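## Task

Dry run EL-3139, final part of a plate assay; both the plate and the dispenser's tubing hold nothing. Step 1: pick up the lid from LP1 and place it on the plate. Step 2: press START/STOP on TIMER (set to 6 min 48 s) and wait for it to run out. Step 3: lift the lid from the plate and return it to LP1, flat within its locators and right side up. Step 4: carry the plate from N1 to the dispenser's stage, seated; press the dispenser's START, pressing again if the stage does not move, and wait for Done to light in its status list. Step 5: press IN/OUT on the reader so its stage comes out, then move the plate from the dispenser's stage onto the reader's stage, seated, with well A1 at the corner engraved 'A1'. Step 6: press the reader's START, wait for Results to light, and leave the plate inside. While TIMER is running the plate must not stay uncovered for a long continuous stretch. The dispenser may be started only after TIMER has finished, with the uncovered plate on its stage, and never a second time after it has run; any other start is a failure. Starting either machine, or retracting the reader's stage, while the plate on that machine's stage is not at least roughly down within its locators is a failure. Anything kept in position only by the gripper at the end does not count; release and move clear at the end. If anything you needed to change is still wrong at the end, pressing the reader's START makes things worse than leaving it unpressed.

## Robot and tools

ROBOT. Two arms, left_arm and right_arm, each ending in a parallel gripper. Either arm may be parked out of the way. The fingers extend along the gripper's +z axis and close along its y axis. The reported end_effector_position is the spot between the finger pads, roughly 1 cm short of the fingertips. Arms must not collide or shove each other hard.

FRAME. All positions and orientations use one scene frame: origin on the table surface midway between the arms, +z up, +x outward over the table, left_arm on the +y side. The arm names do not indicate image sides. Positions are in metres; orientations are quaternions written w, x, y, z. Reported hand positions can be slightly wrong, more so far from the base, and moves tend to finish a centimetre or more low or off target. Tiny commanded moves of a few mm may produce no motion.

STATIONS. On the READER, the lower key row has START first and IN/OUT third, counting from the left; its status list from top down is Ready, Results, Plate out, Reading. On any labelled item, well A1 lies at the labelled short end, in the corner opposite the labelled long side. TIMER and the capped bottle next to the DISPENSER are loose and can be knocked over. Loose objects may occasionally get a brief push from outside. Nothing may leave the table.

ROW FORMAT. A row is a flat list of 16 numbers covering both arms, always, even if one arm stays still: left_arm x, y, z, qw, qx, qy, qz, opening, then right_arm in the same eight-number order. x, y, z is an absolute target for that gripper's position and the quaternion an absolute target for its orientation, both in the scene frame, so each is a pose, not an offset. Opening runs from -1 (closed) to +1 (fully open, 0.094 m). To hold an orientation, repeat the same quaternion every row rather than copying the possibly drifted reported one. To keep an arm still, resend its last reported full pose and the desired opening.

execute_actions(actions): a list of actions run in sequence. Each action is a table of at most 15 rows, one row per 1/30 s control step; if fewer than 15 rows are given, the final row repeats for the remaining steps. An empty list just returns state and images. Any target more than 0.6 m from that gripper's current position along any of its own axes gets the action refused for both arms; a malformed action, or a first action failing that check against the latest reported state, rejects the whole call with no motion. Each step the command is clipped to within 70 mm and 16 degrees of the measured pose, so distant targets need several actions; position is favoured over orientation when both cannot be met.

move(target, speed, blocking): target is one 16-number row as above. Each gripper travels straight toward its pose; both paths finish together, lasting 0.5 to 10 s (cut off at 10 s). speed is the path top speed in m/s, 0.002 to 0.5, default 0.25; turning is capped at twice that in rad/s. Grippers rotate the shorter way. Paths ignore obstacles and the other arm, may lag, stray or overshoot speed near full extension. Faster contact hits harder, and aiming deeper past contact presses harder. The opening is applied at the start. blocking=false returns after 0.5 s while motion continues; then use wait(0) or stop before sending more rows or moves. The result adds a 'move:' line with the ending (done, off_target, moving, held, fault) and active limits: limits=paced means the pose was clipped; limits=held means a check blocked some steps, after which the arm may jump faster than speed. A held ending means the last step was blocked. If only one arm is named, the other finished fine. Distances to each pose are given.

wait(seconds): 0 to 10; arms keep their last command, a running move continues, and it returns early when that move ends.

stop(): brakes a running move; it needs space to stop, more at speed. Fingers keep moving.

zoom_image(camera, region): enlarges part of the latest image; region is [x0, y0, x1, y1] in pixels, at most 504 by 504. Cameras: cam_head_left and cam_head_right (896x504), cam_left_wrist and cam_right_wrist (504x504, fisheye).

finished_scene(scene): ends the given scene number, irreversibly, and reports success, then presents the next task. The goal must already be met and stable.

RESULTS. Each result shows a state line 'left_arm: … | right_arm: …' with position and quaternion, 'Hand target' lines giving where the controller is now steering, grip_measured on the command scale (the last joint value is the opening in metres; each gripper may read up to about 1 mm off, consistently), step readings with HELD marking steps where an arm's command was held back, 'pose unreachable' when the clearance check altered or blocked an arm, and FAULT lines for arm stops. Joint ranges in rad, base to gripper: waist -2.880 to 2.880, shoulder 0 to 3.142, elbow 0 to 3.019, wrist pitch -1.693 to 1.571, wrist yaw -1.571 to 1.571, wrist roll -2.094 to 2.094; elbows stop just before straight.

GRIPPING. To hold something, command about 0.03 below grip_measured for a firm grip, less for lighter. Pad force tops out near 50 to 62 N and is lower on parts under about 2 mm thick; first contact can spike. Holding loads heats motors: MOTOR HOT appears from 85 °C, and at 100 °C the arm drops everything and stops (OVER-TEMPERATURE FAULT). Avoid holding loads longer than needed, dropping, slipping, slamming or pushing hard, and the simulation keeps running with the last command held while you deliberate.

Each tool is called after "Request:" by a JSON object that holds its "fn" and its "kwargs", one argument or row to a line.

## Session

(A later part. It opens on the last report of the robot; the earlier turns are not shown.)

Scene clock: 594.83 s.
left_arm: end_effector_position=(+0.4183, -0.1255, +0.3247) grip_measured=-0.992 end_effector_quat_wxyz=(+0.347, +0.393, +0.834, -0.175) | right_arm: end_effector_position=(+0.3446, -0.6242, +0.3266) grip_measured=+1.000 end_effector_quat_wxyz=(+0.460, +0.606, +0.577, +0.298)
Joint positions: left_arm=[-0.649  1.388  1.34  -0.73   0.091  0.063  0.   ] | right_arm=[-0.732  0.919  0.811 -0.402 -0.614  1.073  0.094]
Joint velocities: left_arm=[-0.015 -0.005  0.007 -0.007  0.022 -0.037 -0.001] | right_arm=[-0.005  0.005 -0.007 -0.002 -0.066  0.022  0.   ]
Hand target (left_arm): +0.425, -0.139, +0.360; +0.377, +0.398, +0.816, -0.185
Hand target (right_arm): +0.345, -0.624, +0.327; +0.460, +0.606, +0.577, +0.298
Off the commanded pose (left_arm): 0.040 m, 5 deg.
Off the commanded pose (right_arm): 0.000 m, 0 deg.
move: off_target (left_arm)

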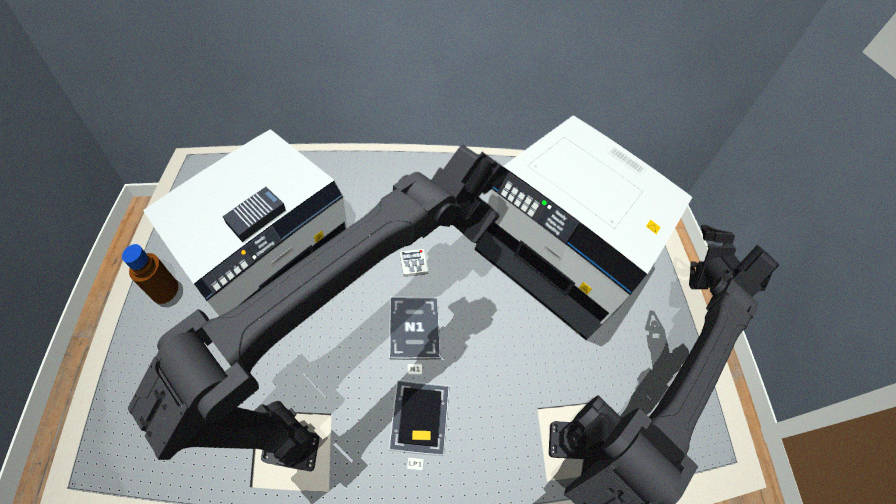

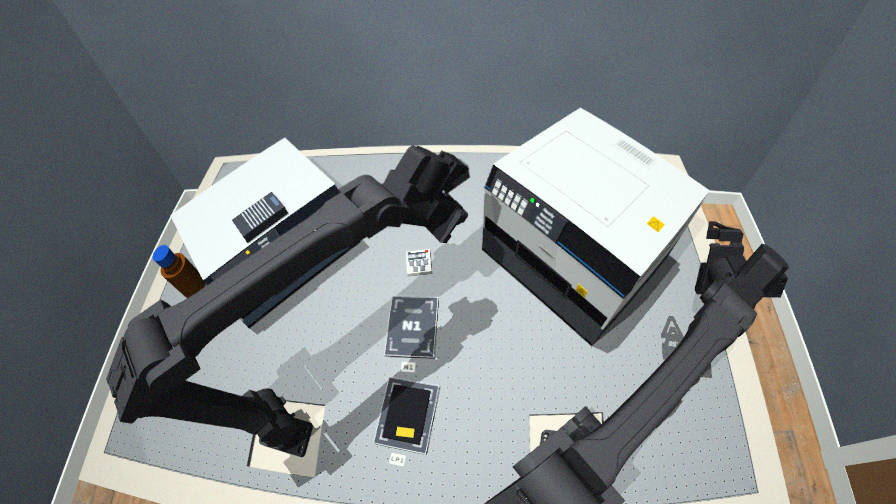

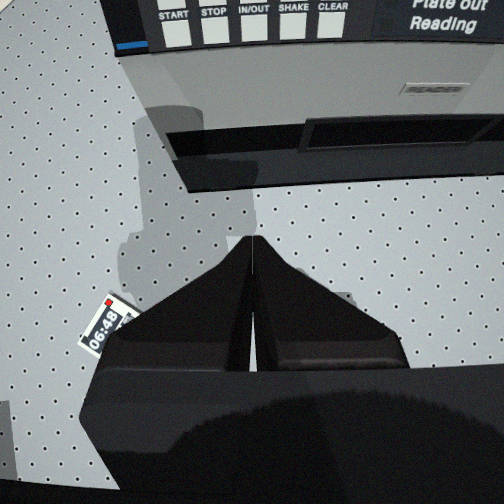

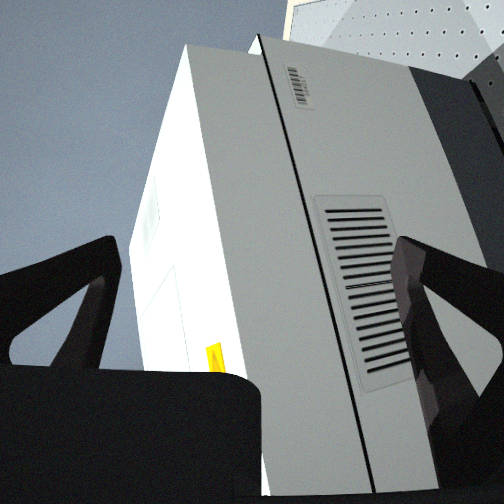

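Request:
{"fn": "move", "kwargs": {
  "target": [0.49,-0.218,0.362,0.386,0.369,0.828,-0.172,-1,0.3446,-0.6242,0.3266,0.460,0.606,0.577,0.298,1],
  "speed": 0.2
}}

Scene clock: 598.03 s.
left_arm: end_effector_position=(+0.4821, -0.2045, +0.3383) grip_measured=-0.992 end_effector_quat_wxyz=(+0.372, +0.376, +0.833, -0.164) | right_arm: end_effector_position=(+0.3446, -0.6242, +0.3266) grip_measured=+1.000 end_effector_quat_wxyz=(+0.460, +0.606, +0.577, +0.298)
Joint positions: left_arm=[-0.685  1.632  1.628 -0.73   0.018  0.025  0.   ] | right_arm=[-0.732  0.919  0.811 -0.402 -0.614  1.073  0.094]
Joint velocities: left_arm=[-0.005 -0.005  0.007 -0.007  0.051 -0.081 -0.001] | right_arm=[-0.015  0.005  0.012  0.017 -0.022 -0.051  0.   ]
Hand target (left_arm): +0.488, -0.217, +0.362; +0.386, +0.370, +0.827, -0.173
Hand target (right_arm): +0.345, -0.624, +0.327; +0.460, +0.606, +0.577, +0.298
Off the commanded pose (left_arm): 0.028 m, 2 deg.
Off the commanded pose (right_arm): 0.000 m, 0 deg.
move: off_target (left_arm)

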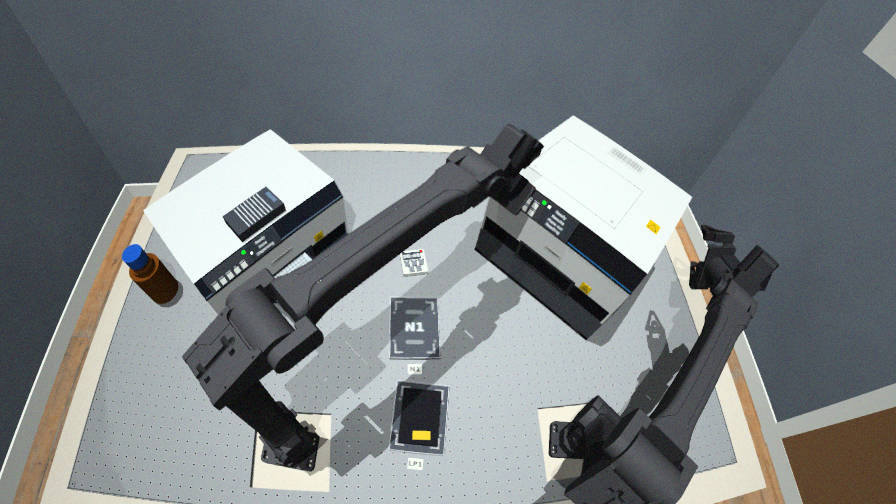

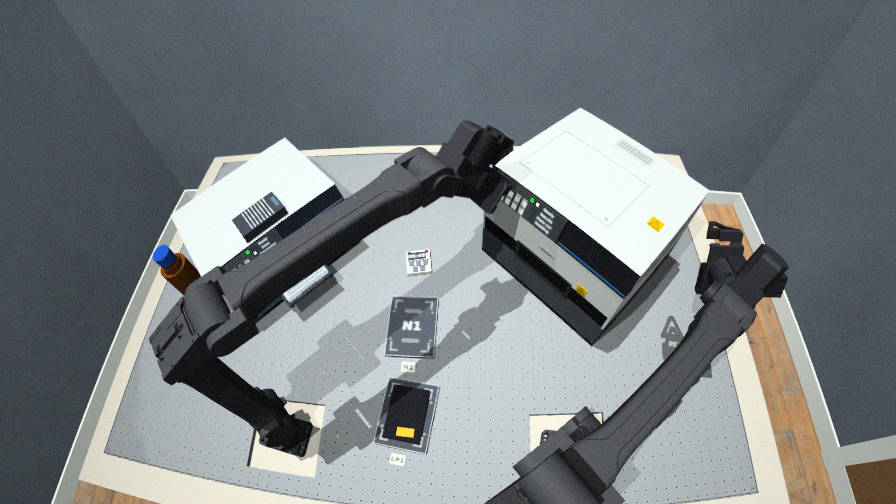

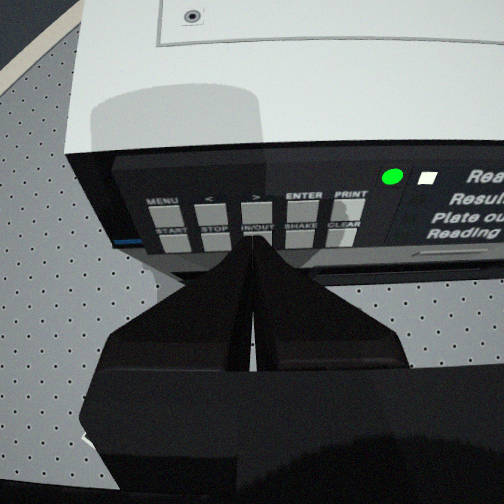

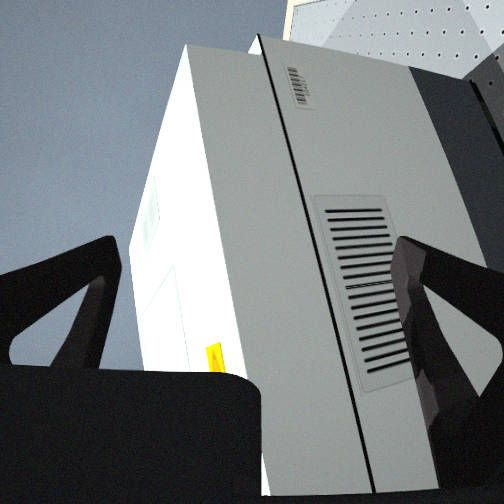

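Request:
{"fn": "move", "kwargs": {
  "target": [0.478,-0.207,0.285,0.380,0.365,0.835,-0.160,-1,0.3446,-0.6242,0.3266,0.460,0.606,0.577,0.298,1],
  "speed": 0.1
}}

Request:
{"fn": "zoom_image", "kwargs": {
  "camera": "cam_head_left",
  "region": [220,210,310,290]
}}

Scene clock: 600.93 s.
left_arm: end_effector_position=(+0.4817, -0.2027, +0.2920) grip_measured=-0.992 end_effector_quat_wxyz=(+0.381, +0.368, +0.834, -0.158) | right_arm: end_effector_position=(+0.3446, -0.6242, +0.3266) grip_measured=+1.000 end_effector_quat_wxyz=(+0.460, +0.606, +0.577, +0.298)
Joint positions: left_arm=[-0.69   1.631  1.5   -0.59  -0.01   0.014  0.   ] | right_arm=[-0.732  0.919  0.811 -0.402 -0.614  1.073  0.094]
Joint velocities: left_arm=[ 0.005 -0.015 -0.002  0.007 -0.007 -0.022 -0.001] | right_arm=[-0.005 -0.015 -0.017 -0.007  0.022  0.007  0.   ]
Hand target (left_arm): +0.478, -0.207, +0.285; +0.380, +0.365, +0.835, -0.160
Hand target (right_arm): +0.345, -0.624, +0.327; +0.460, +0.606, +0.577, +0.298
Off the commanded pose (left_arm): 0.009 m, 0 deg.
Off the commanded pose (right_arm): 0.000 m, 0 deg.
move: done

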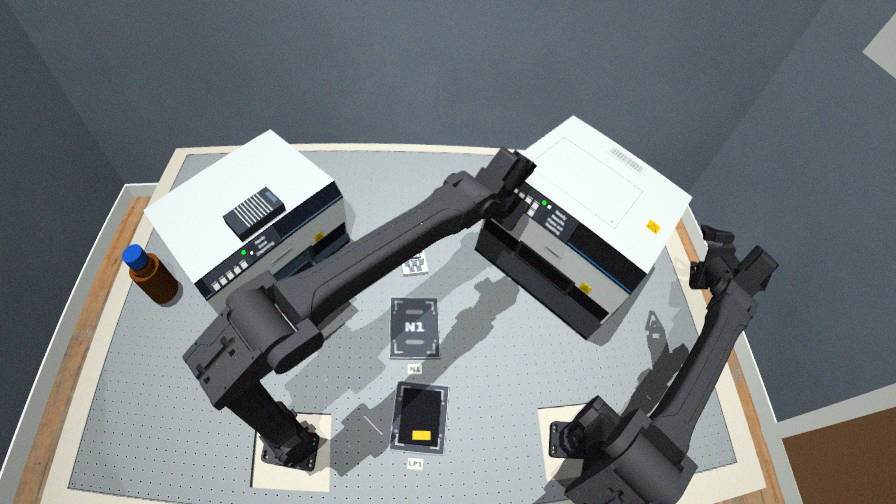

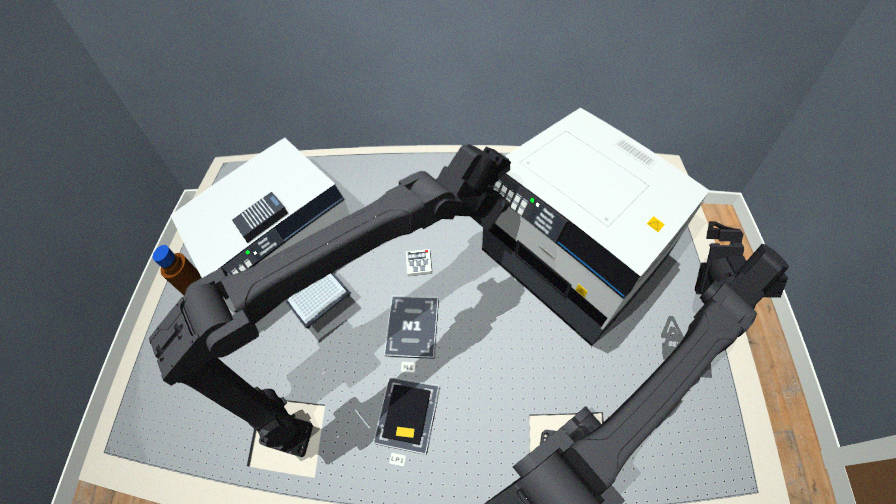

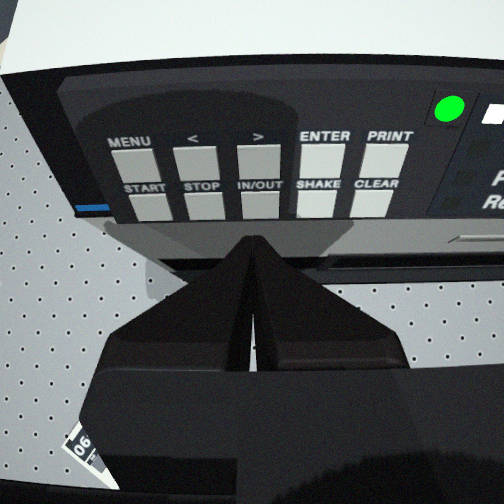

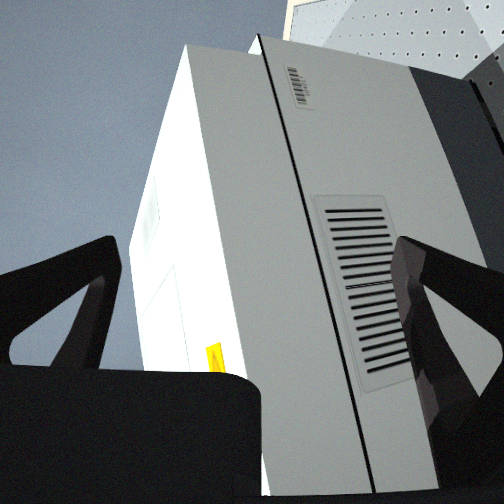

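Region (220, 210, 310, 290) of cam_head_left's 896x504 image, scaled by 5.600, with more detail than that image has.

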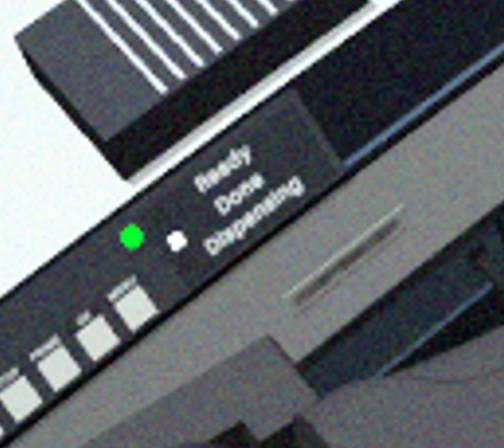

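Request:
{"fn": "execute_actions", "kwargs": {
  "actions": [
    [[0.483,-0.2165,0.285,0.396,0.364,0.827,-0.168,-1,0.3446,-0.6242,0.3266,0.460,0.606,0.577,0.298,1]]
  ]
}}

Scene clock: 604.77 s.
left_arm: end_effector_position=(+0.4854, -0.2104, +0.3011) grip_measured=-0.992 end_effector_quat_wxyz=(+0.402, +0.364, +0.823, -0.168) | right_arm: end_effector_position=(+0.3446, -0.6242, +0.3266) grip_measured=+1.000 end_effector_quat_wxyz=(+0.460, +0.606, +0.577, +0.298)
Joint positions: left_arm=[-0.694  1.631  1.498 -0.536 -0.01   0.013  0.   ] | right_arm=[-0.732  0.919  0.811 -0.402 -0.614  1.073  0.094]
Joint velocities: left_arm=[-0.015 -0.005 -0.007  0.002 -0.051 -0.007 -0.   ] | right_arm=[-0.015 -0.005  0.007 -0.012  0.081 -0.081  0.   ]
Hand target (left_arm): +0.483, -0.216, +0.285; +0.396, +0.364, +0.826, -0.168
Hand target (right_arm): +0.345, -0.624, +0.327; +0.460, +0.606, +0.577, +0.298
Off the commanded pose (left_arm): 0.017 m, 1 deg.
Off the commanded pose (right_arm): 0.000 m, 0 deg.
Step readings (end_effector_position):
0: left_arm (+0.4817, -0.2027, +0.2920) | right_arm (+0.3446, -0.6242, +0.3266)
1: left_arm (+0.4825, -0.2039, +0.2933) | right_arm (+0.3446, -0.6242, +0.3266)
2: left_arm (+0.4841, -0.2056, +0.2958) | right_arm (+0.3446, -0.6242, +0.3266)
4: left_arm (+0.4855, -0.2082, +0.2991) | right_arm (+0.3446, -0.6242, +0.3266)
8: left_arm (+0.4855, -0.2102, +0.3010) | right_arm (+0.3446, -0.6242, +0.3266)
15: end_effector_position above

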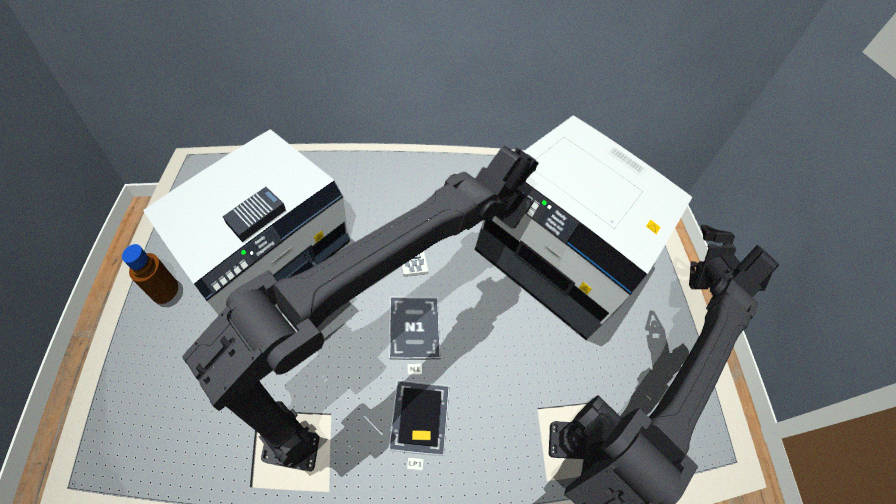

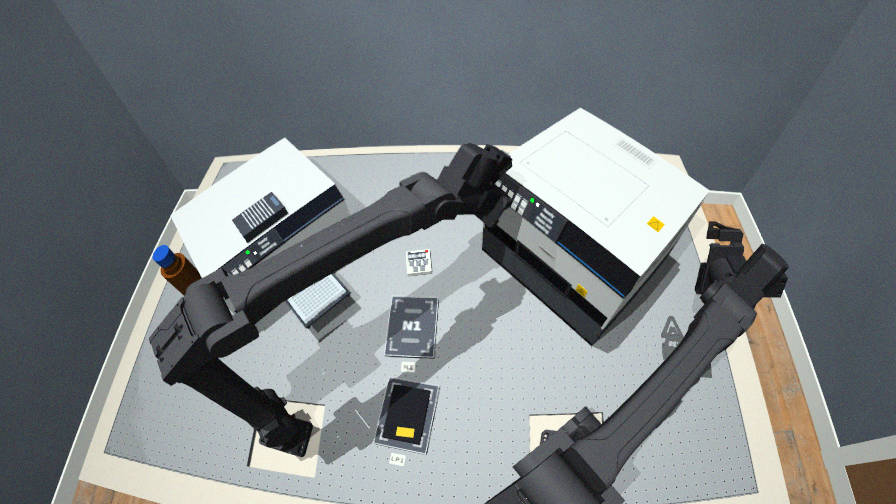

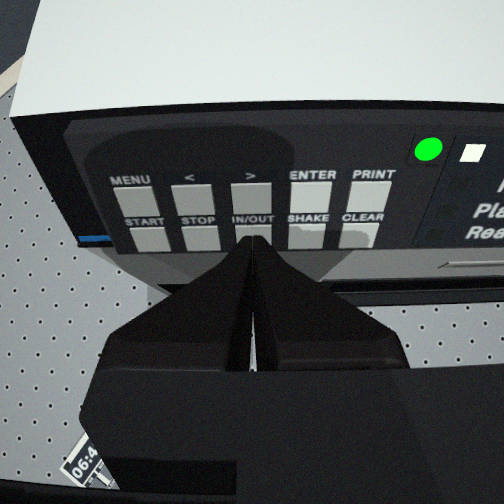

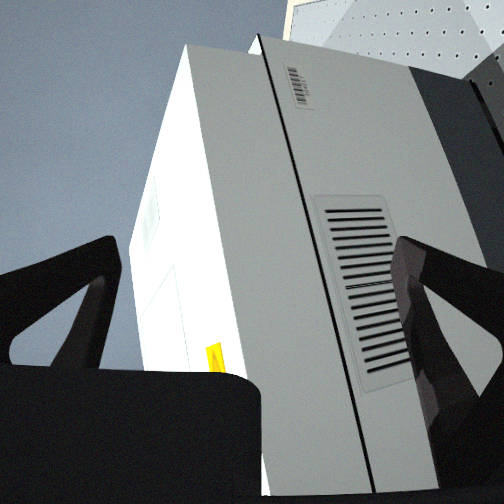

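Request:
{"fn": "execute_actions", "kwargs": {
  "actions": [
    [[0.490,-0.2195,0.277,0.395,0.363,0.828,-0.166,-1,0.3446,-0.6242,0.3266,0.460,0.606,0.577,0.298,1]]
  ]
}}

Scene clock: 606.90 s.
left_arm: end_effector_position=(+0.4884, -0.2135, +0.2928) grip_measured=-0.992 end_effector_quat_wxyz=(+0.400, +0.364, +0.824, -0.167) | right_arm: end_effector_position=(+0.3446, -0.6242, +0.3266) grip_measured=+1.000 end_effector_quat_wxyz=(+0.460, +0.606, +0.577, +0.298)
Joint positions: left_arm=[-0.694  1.647  1.498 -0.525 -0.011  0.013  0.   ] | right_arm=[-0.732  0.919  0.811 -0.402 -0.614  1.073  0.094]
Joint velocities: left_arm=[-0.024 -0.015  0.012 -0.017 -0.022 -0.007 -0.001] | right_arm=[ 0.005 -0.005  0.002 -0.002  0.095  0.007  0.   ]
Hand target (left_arm): +0.490, -0.219, +0.277; +0.395, +0.363, +0.828, -0.166
Hand target (right_arm): +0.345, -0.624, +0.327; +0.460, +0.606, +0.577, +0.298
Off the commanded pose (left_arm): 0.017 m, 1 deg.
Off the commanded pose (right_arm): 0.000 m, 0 deg.
Step readings (end_effector_position):
0: left_arm (+0.4854, -0.2104, +0.3011) | right_arm (+0.3446, -0.6242, +0.3266)
1: left_arm (+0.4857, -0.2107, +0.3010) | right_arm (+0.3446, -0.6242, +0.3266)
2: left_arm (+0.4863, -0.2113, +0.3009) | right_arm (+0.3446, -0.6242, +0.3266)
4: left_arm (+0.4871, -0.2121, +0.2997) | right_arm (+0.3446, -0.6242, +0.3266)
8: left_arm (+0.4880, -0.2131, +0.2951) | right_arm (+0.3446, -0.6242, +0.3266)
15: end_effector_position above

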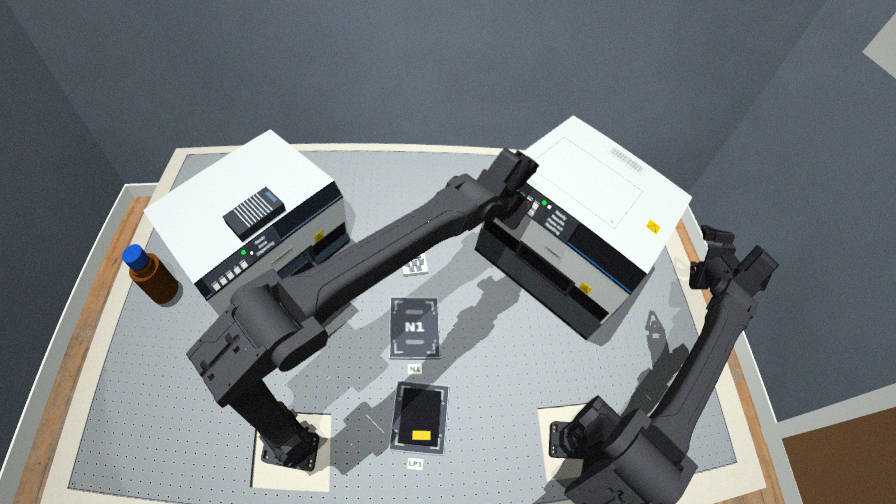

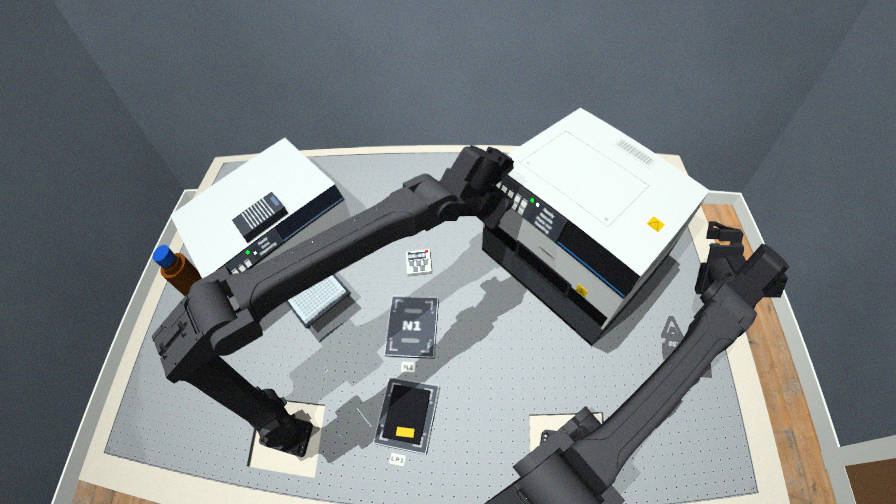

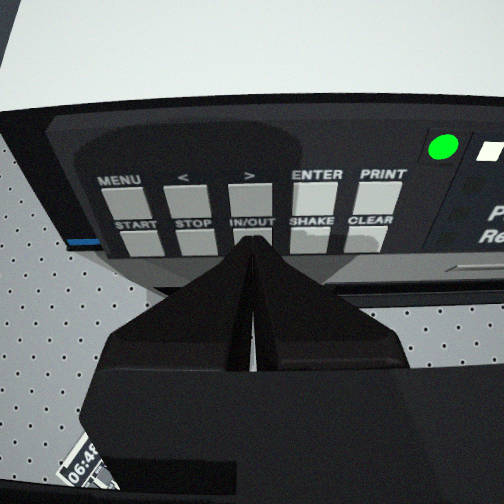

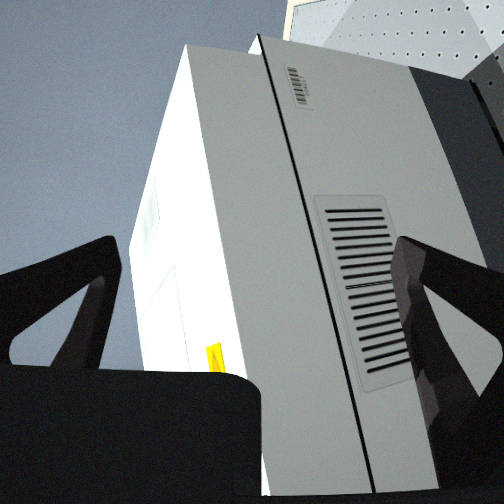

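Request:
{"fn": "execute_actions", "kwargs": {
  "actions": [
    [[0.4925,-0.2215,0.271,0.391,0.364,0.830,-0.164,-1,0.3446,-0.6242,0.3266,0.460,0.606,0.577,0.298,1]]
  ]
}}

Scene clock: 608.27 s.
left_arm: end_effector_position=(+0.4884, -0.2135, +0.2925) grip_measured=-0.992 end_effector_quat_wxyz=(+0.400, +0.364, +0.824, -0.167) | right_arm: end_effector_position=(+0.3446, -0.6242, +0.3266) grip_measured=+1.000 end_effector_quat_wxyz=(+0.460, +0.606, +0.577, +0.298)
Joint positions: left_arm=[-0.694  1.647  1.498 -0.525 -0.011  0.013  0.   ] | right_arm=[-0.732  0.919  0.811 -0.402 -0.614  1.073  0.094]
Joint velocities: left_arm=[-0.015  0.005  0.002 -0.012 -0.022 -0.007  0.001] | right_arm=[-0.005 -0.005  0.022 -0.002 -0.037  0.066  0.   ]
Hand target (left_arm): +0.492, -0.221, +0.271; +0.391, +0.364, +0.830, -0.164
Hand target (right_arm): +0.345, -0.624, +0.327; +0.460, +0.606, +0.577, +0.298
Off the commanded pose (left_arm): 0.023 m, 1 deg.
Off the commanded pose (right_arm): 0.000 m, 0 deg.
Step readings (end_effector_position):
0: left_arm (+0.4884, -0.2135, +0.2928) | right_arm (+0.3446, -0.6242, +0.3266)
1: left_arm (+0.4884, -0.2135, +0.2925) | right_arm (+0.3446, -0.6242, +0.3266)
2: left_arm (+0.4884, -0.2135, +0.2925) | right_arm (+0.3446, -0.6242, +0.3266)
4: left_arm (+0.4884, -0.2135, +0.2925) | right_arm (+0.3446, -0.6242, +0.3266)
8: left_arm (+0.4884, -0.2135, +0.2925) | right_arm (+0.3446, -0.6242, +0.3266)
15: end_effector_position above

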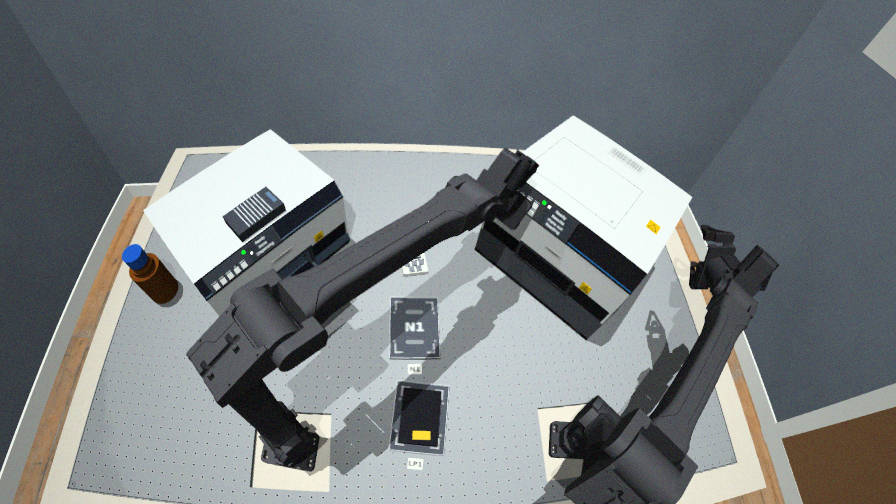

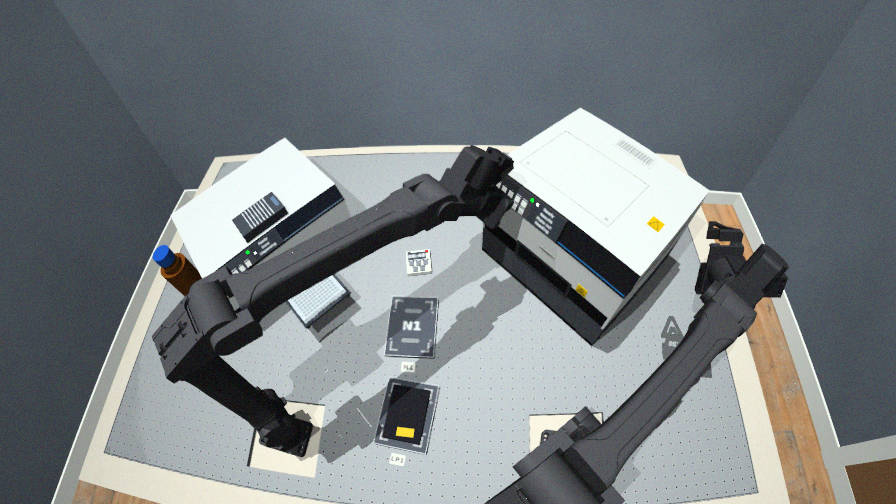

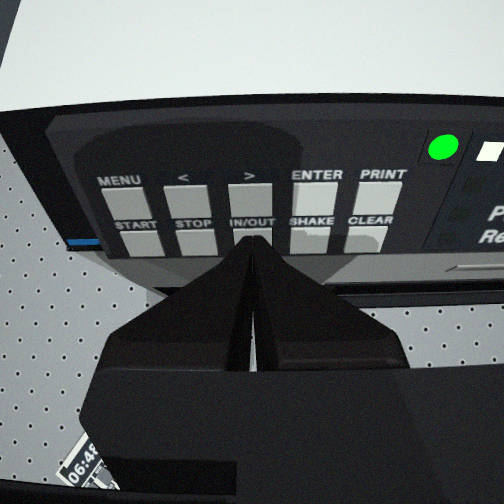

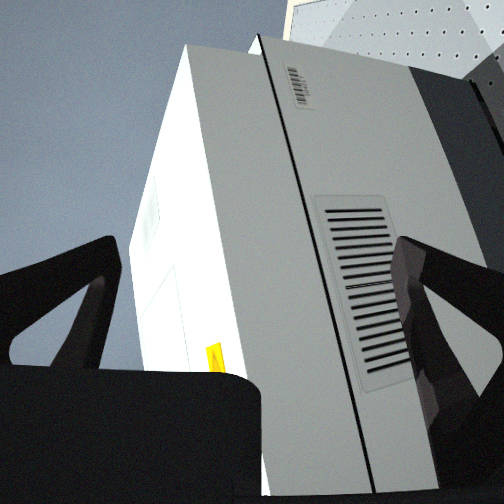

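In contact with the key; adding forward pressure.

Request:
{"fn": "execute_actions", "kwargs": {
  "actions": [
    [[0.499,-0.2285,0.268,0.399,0.362,0.826,-0.168,-1,0.3446,-0.6242,0.3266,0.460,0.606,0.577,0.298,1]]
  ]
}}

Scene clock: 609.97 s.
left_arm: end_effector_position=(+0.4895, -0.2147, +0.2929) grip_measured=-0.992 end_effector_quat_wxyz=(+0.403, +0.364, +0.823, -0.168) | right_arm: end_effector_position=(+0.3446, -0.6242, +0.3266) grip_measured=+1.000 end_effector_quat_wxyz=(+0.460, +0.606, +0.577, +0.298)
Joint positions: left_arm=[-0.694  1.649  1.498 -0.516 -0.011  0.013  0.   ] | right_arm=[-0.732  0.919  0.811 -0.402 -0.614  1.073  0.094]
Joint velocities: left_arm=[-0.005 -0.005 -0.032 -0.002 -0.081 -0.022 -0.001] | right_arm=[-0.005 -0.015  0.007 -0.012  0.022 -0.081  0.   ]
Hand target (left_arm): +0.498, -0.227, +0.268; +0.399, +0.362, +0.826, -0.168
Hand target (right_arm): +0.345, -0.624, +0.327; +0.460, +0.606, +0.577, +0.298
Off the commanded pose (left_arm): 0.030 m, 1 deg.
Off the commanded pose (right_arm): 0.000 m, 0 deg.
Step readings (end_effector_position):
0: left_arm (+0.4884, -0.2135, +0.2925) | right_arm (+0.3446, -0.6242, +0.3266)
1: left_arm (+0.4890, -0.2142, +0.2926) | right_arm (+0.3446, -0.6242, +0.3266)
2: left_arm (+0.4895, -0.2146, +0.2928) | right_arm (+0.3446, -0.6242, +0.3266)
4: left_arm (+0.4895, -0.2147, +0.2929) | right_arm (+0.3446, -0.6242, +0.3266)
8: left_arm (+0.4895, -0.2147, +0.2929) | right_arm (+0.3446, -0.6242, +0.3266)
15: end_effector_position above

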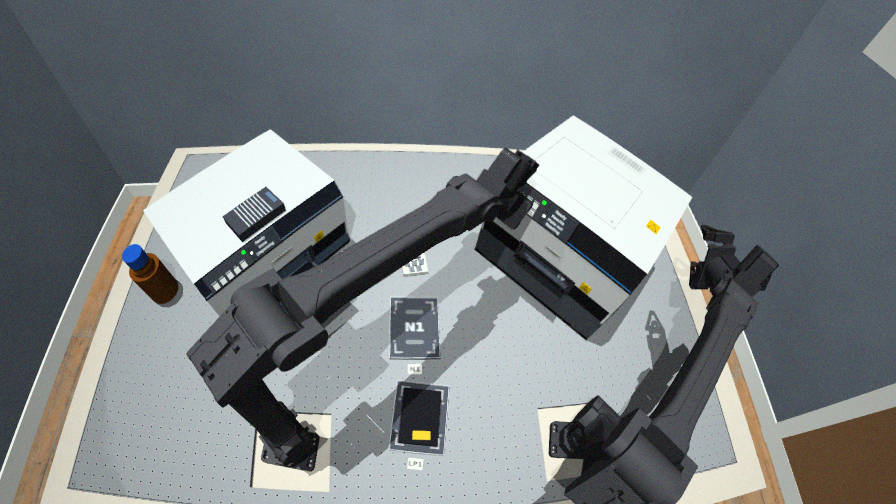

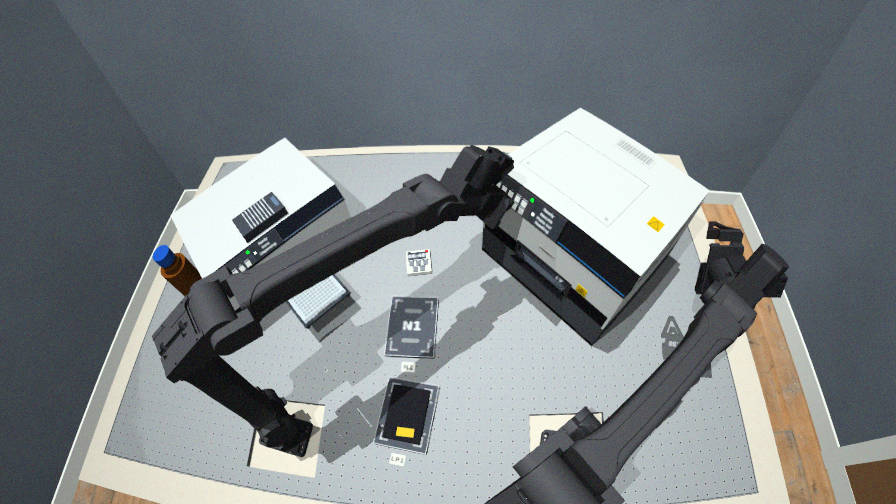

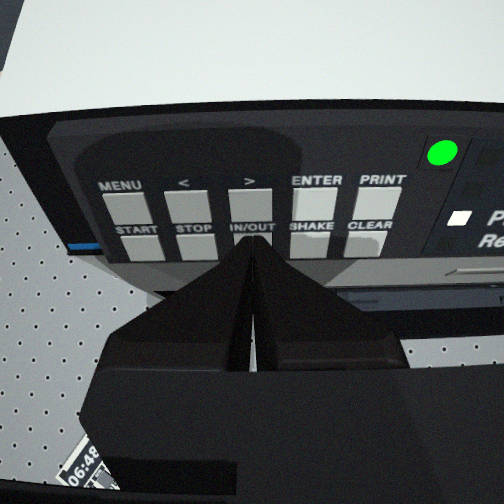

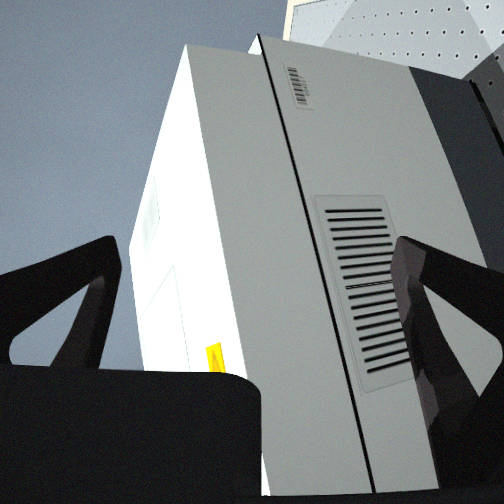

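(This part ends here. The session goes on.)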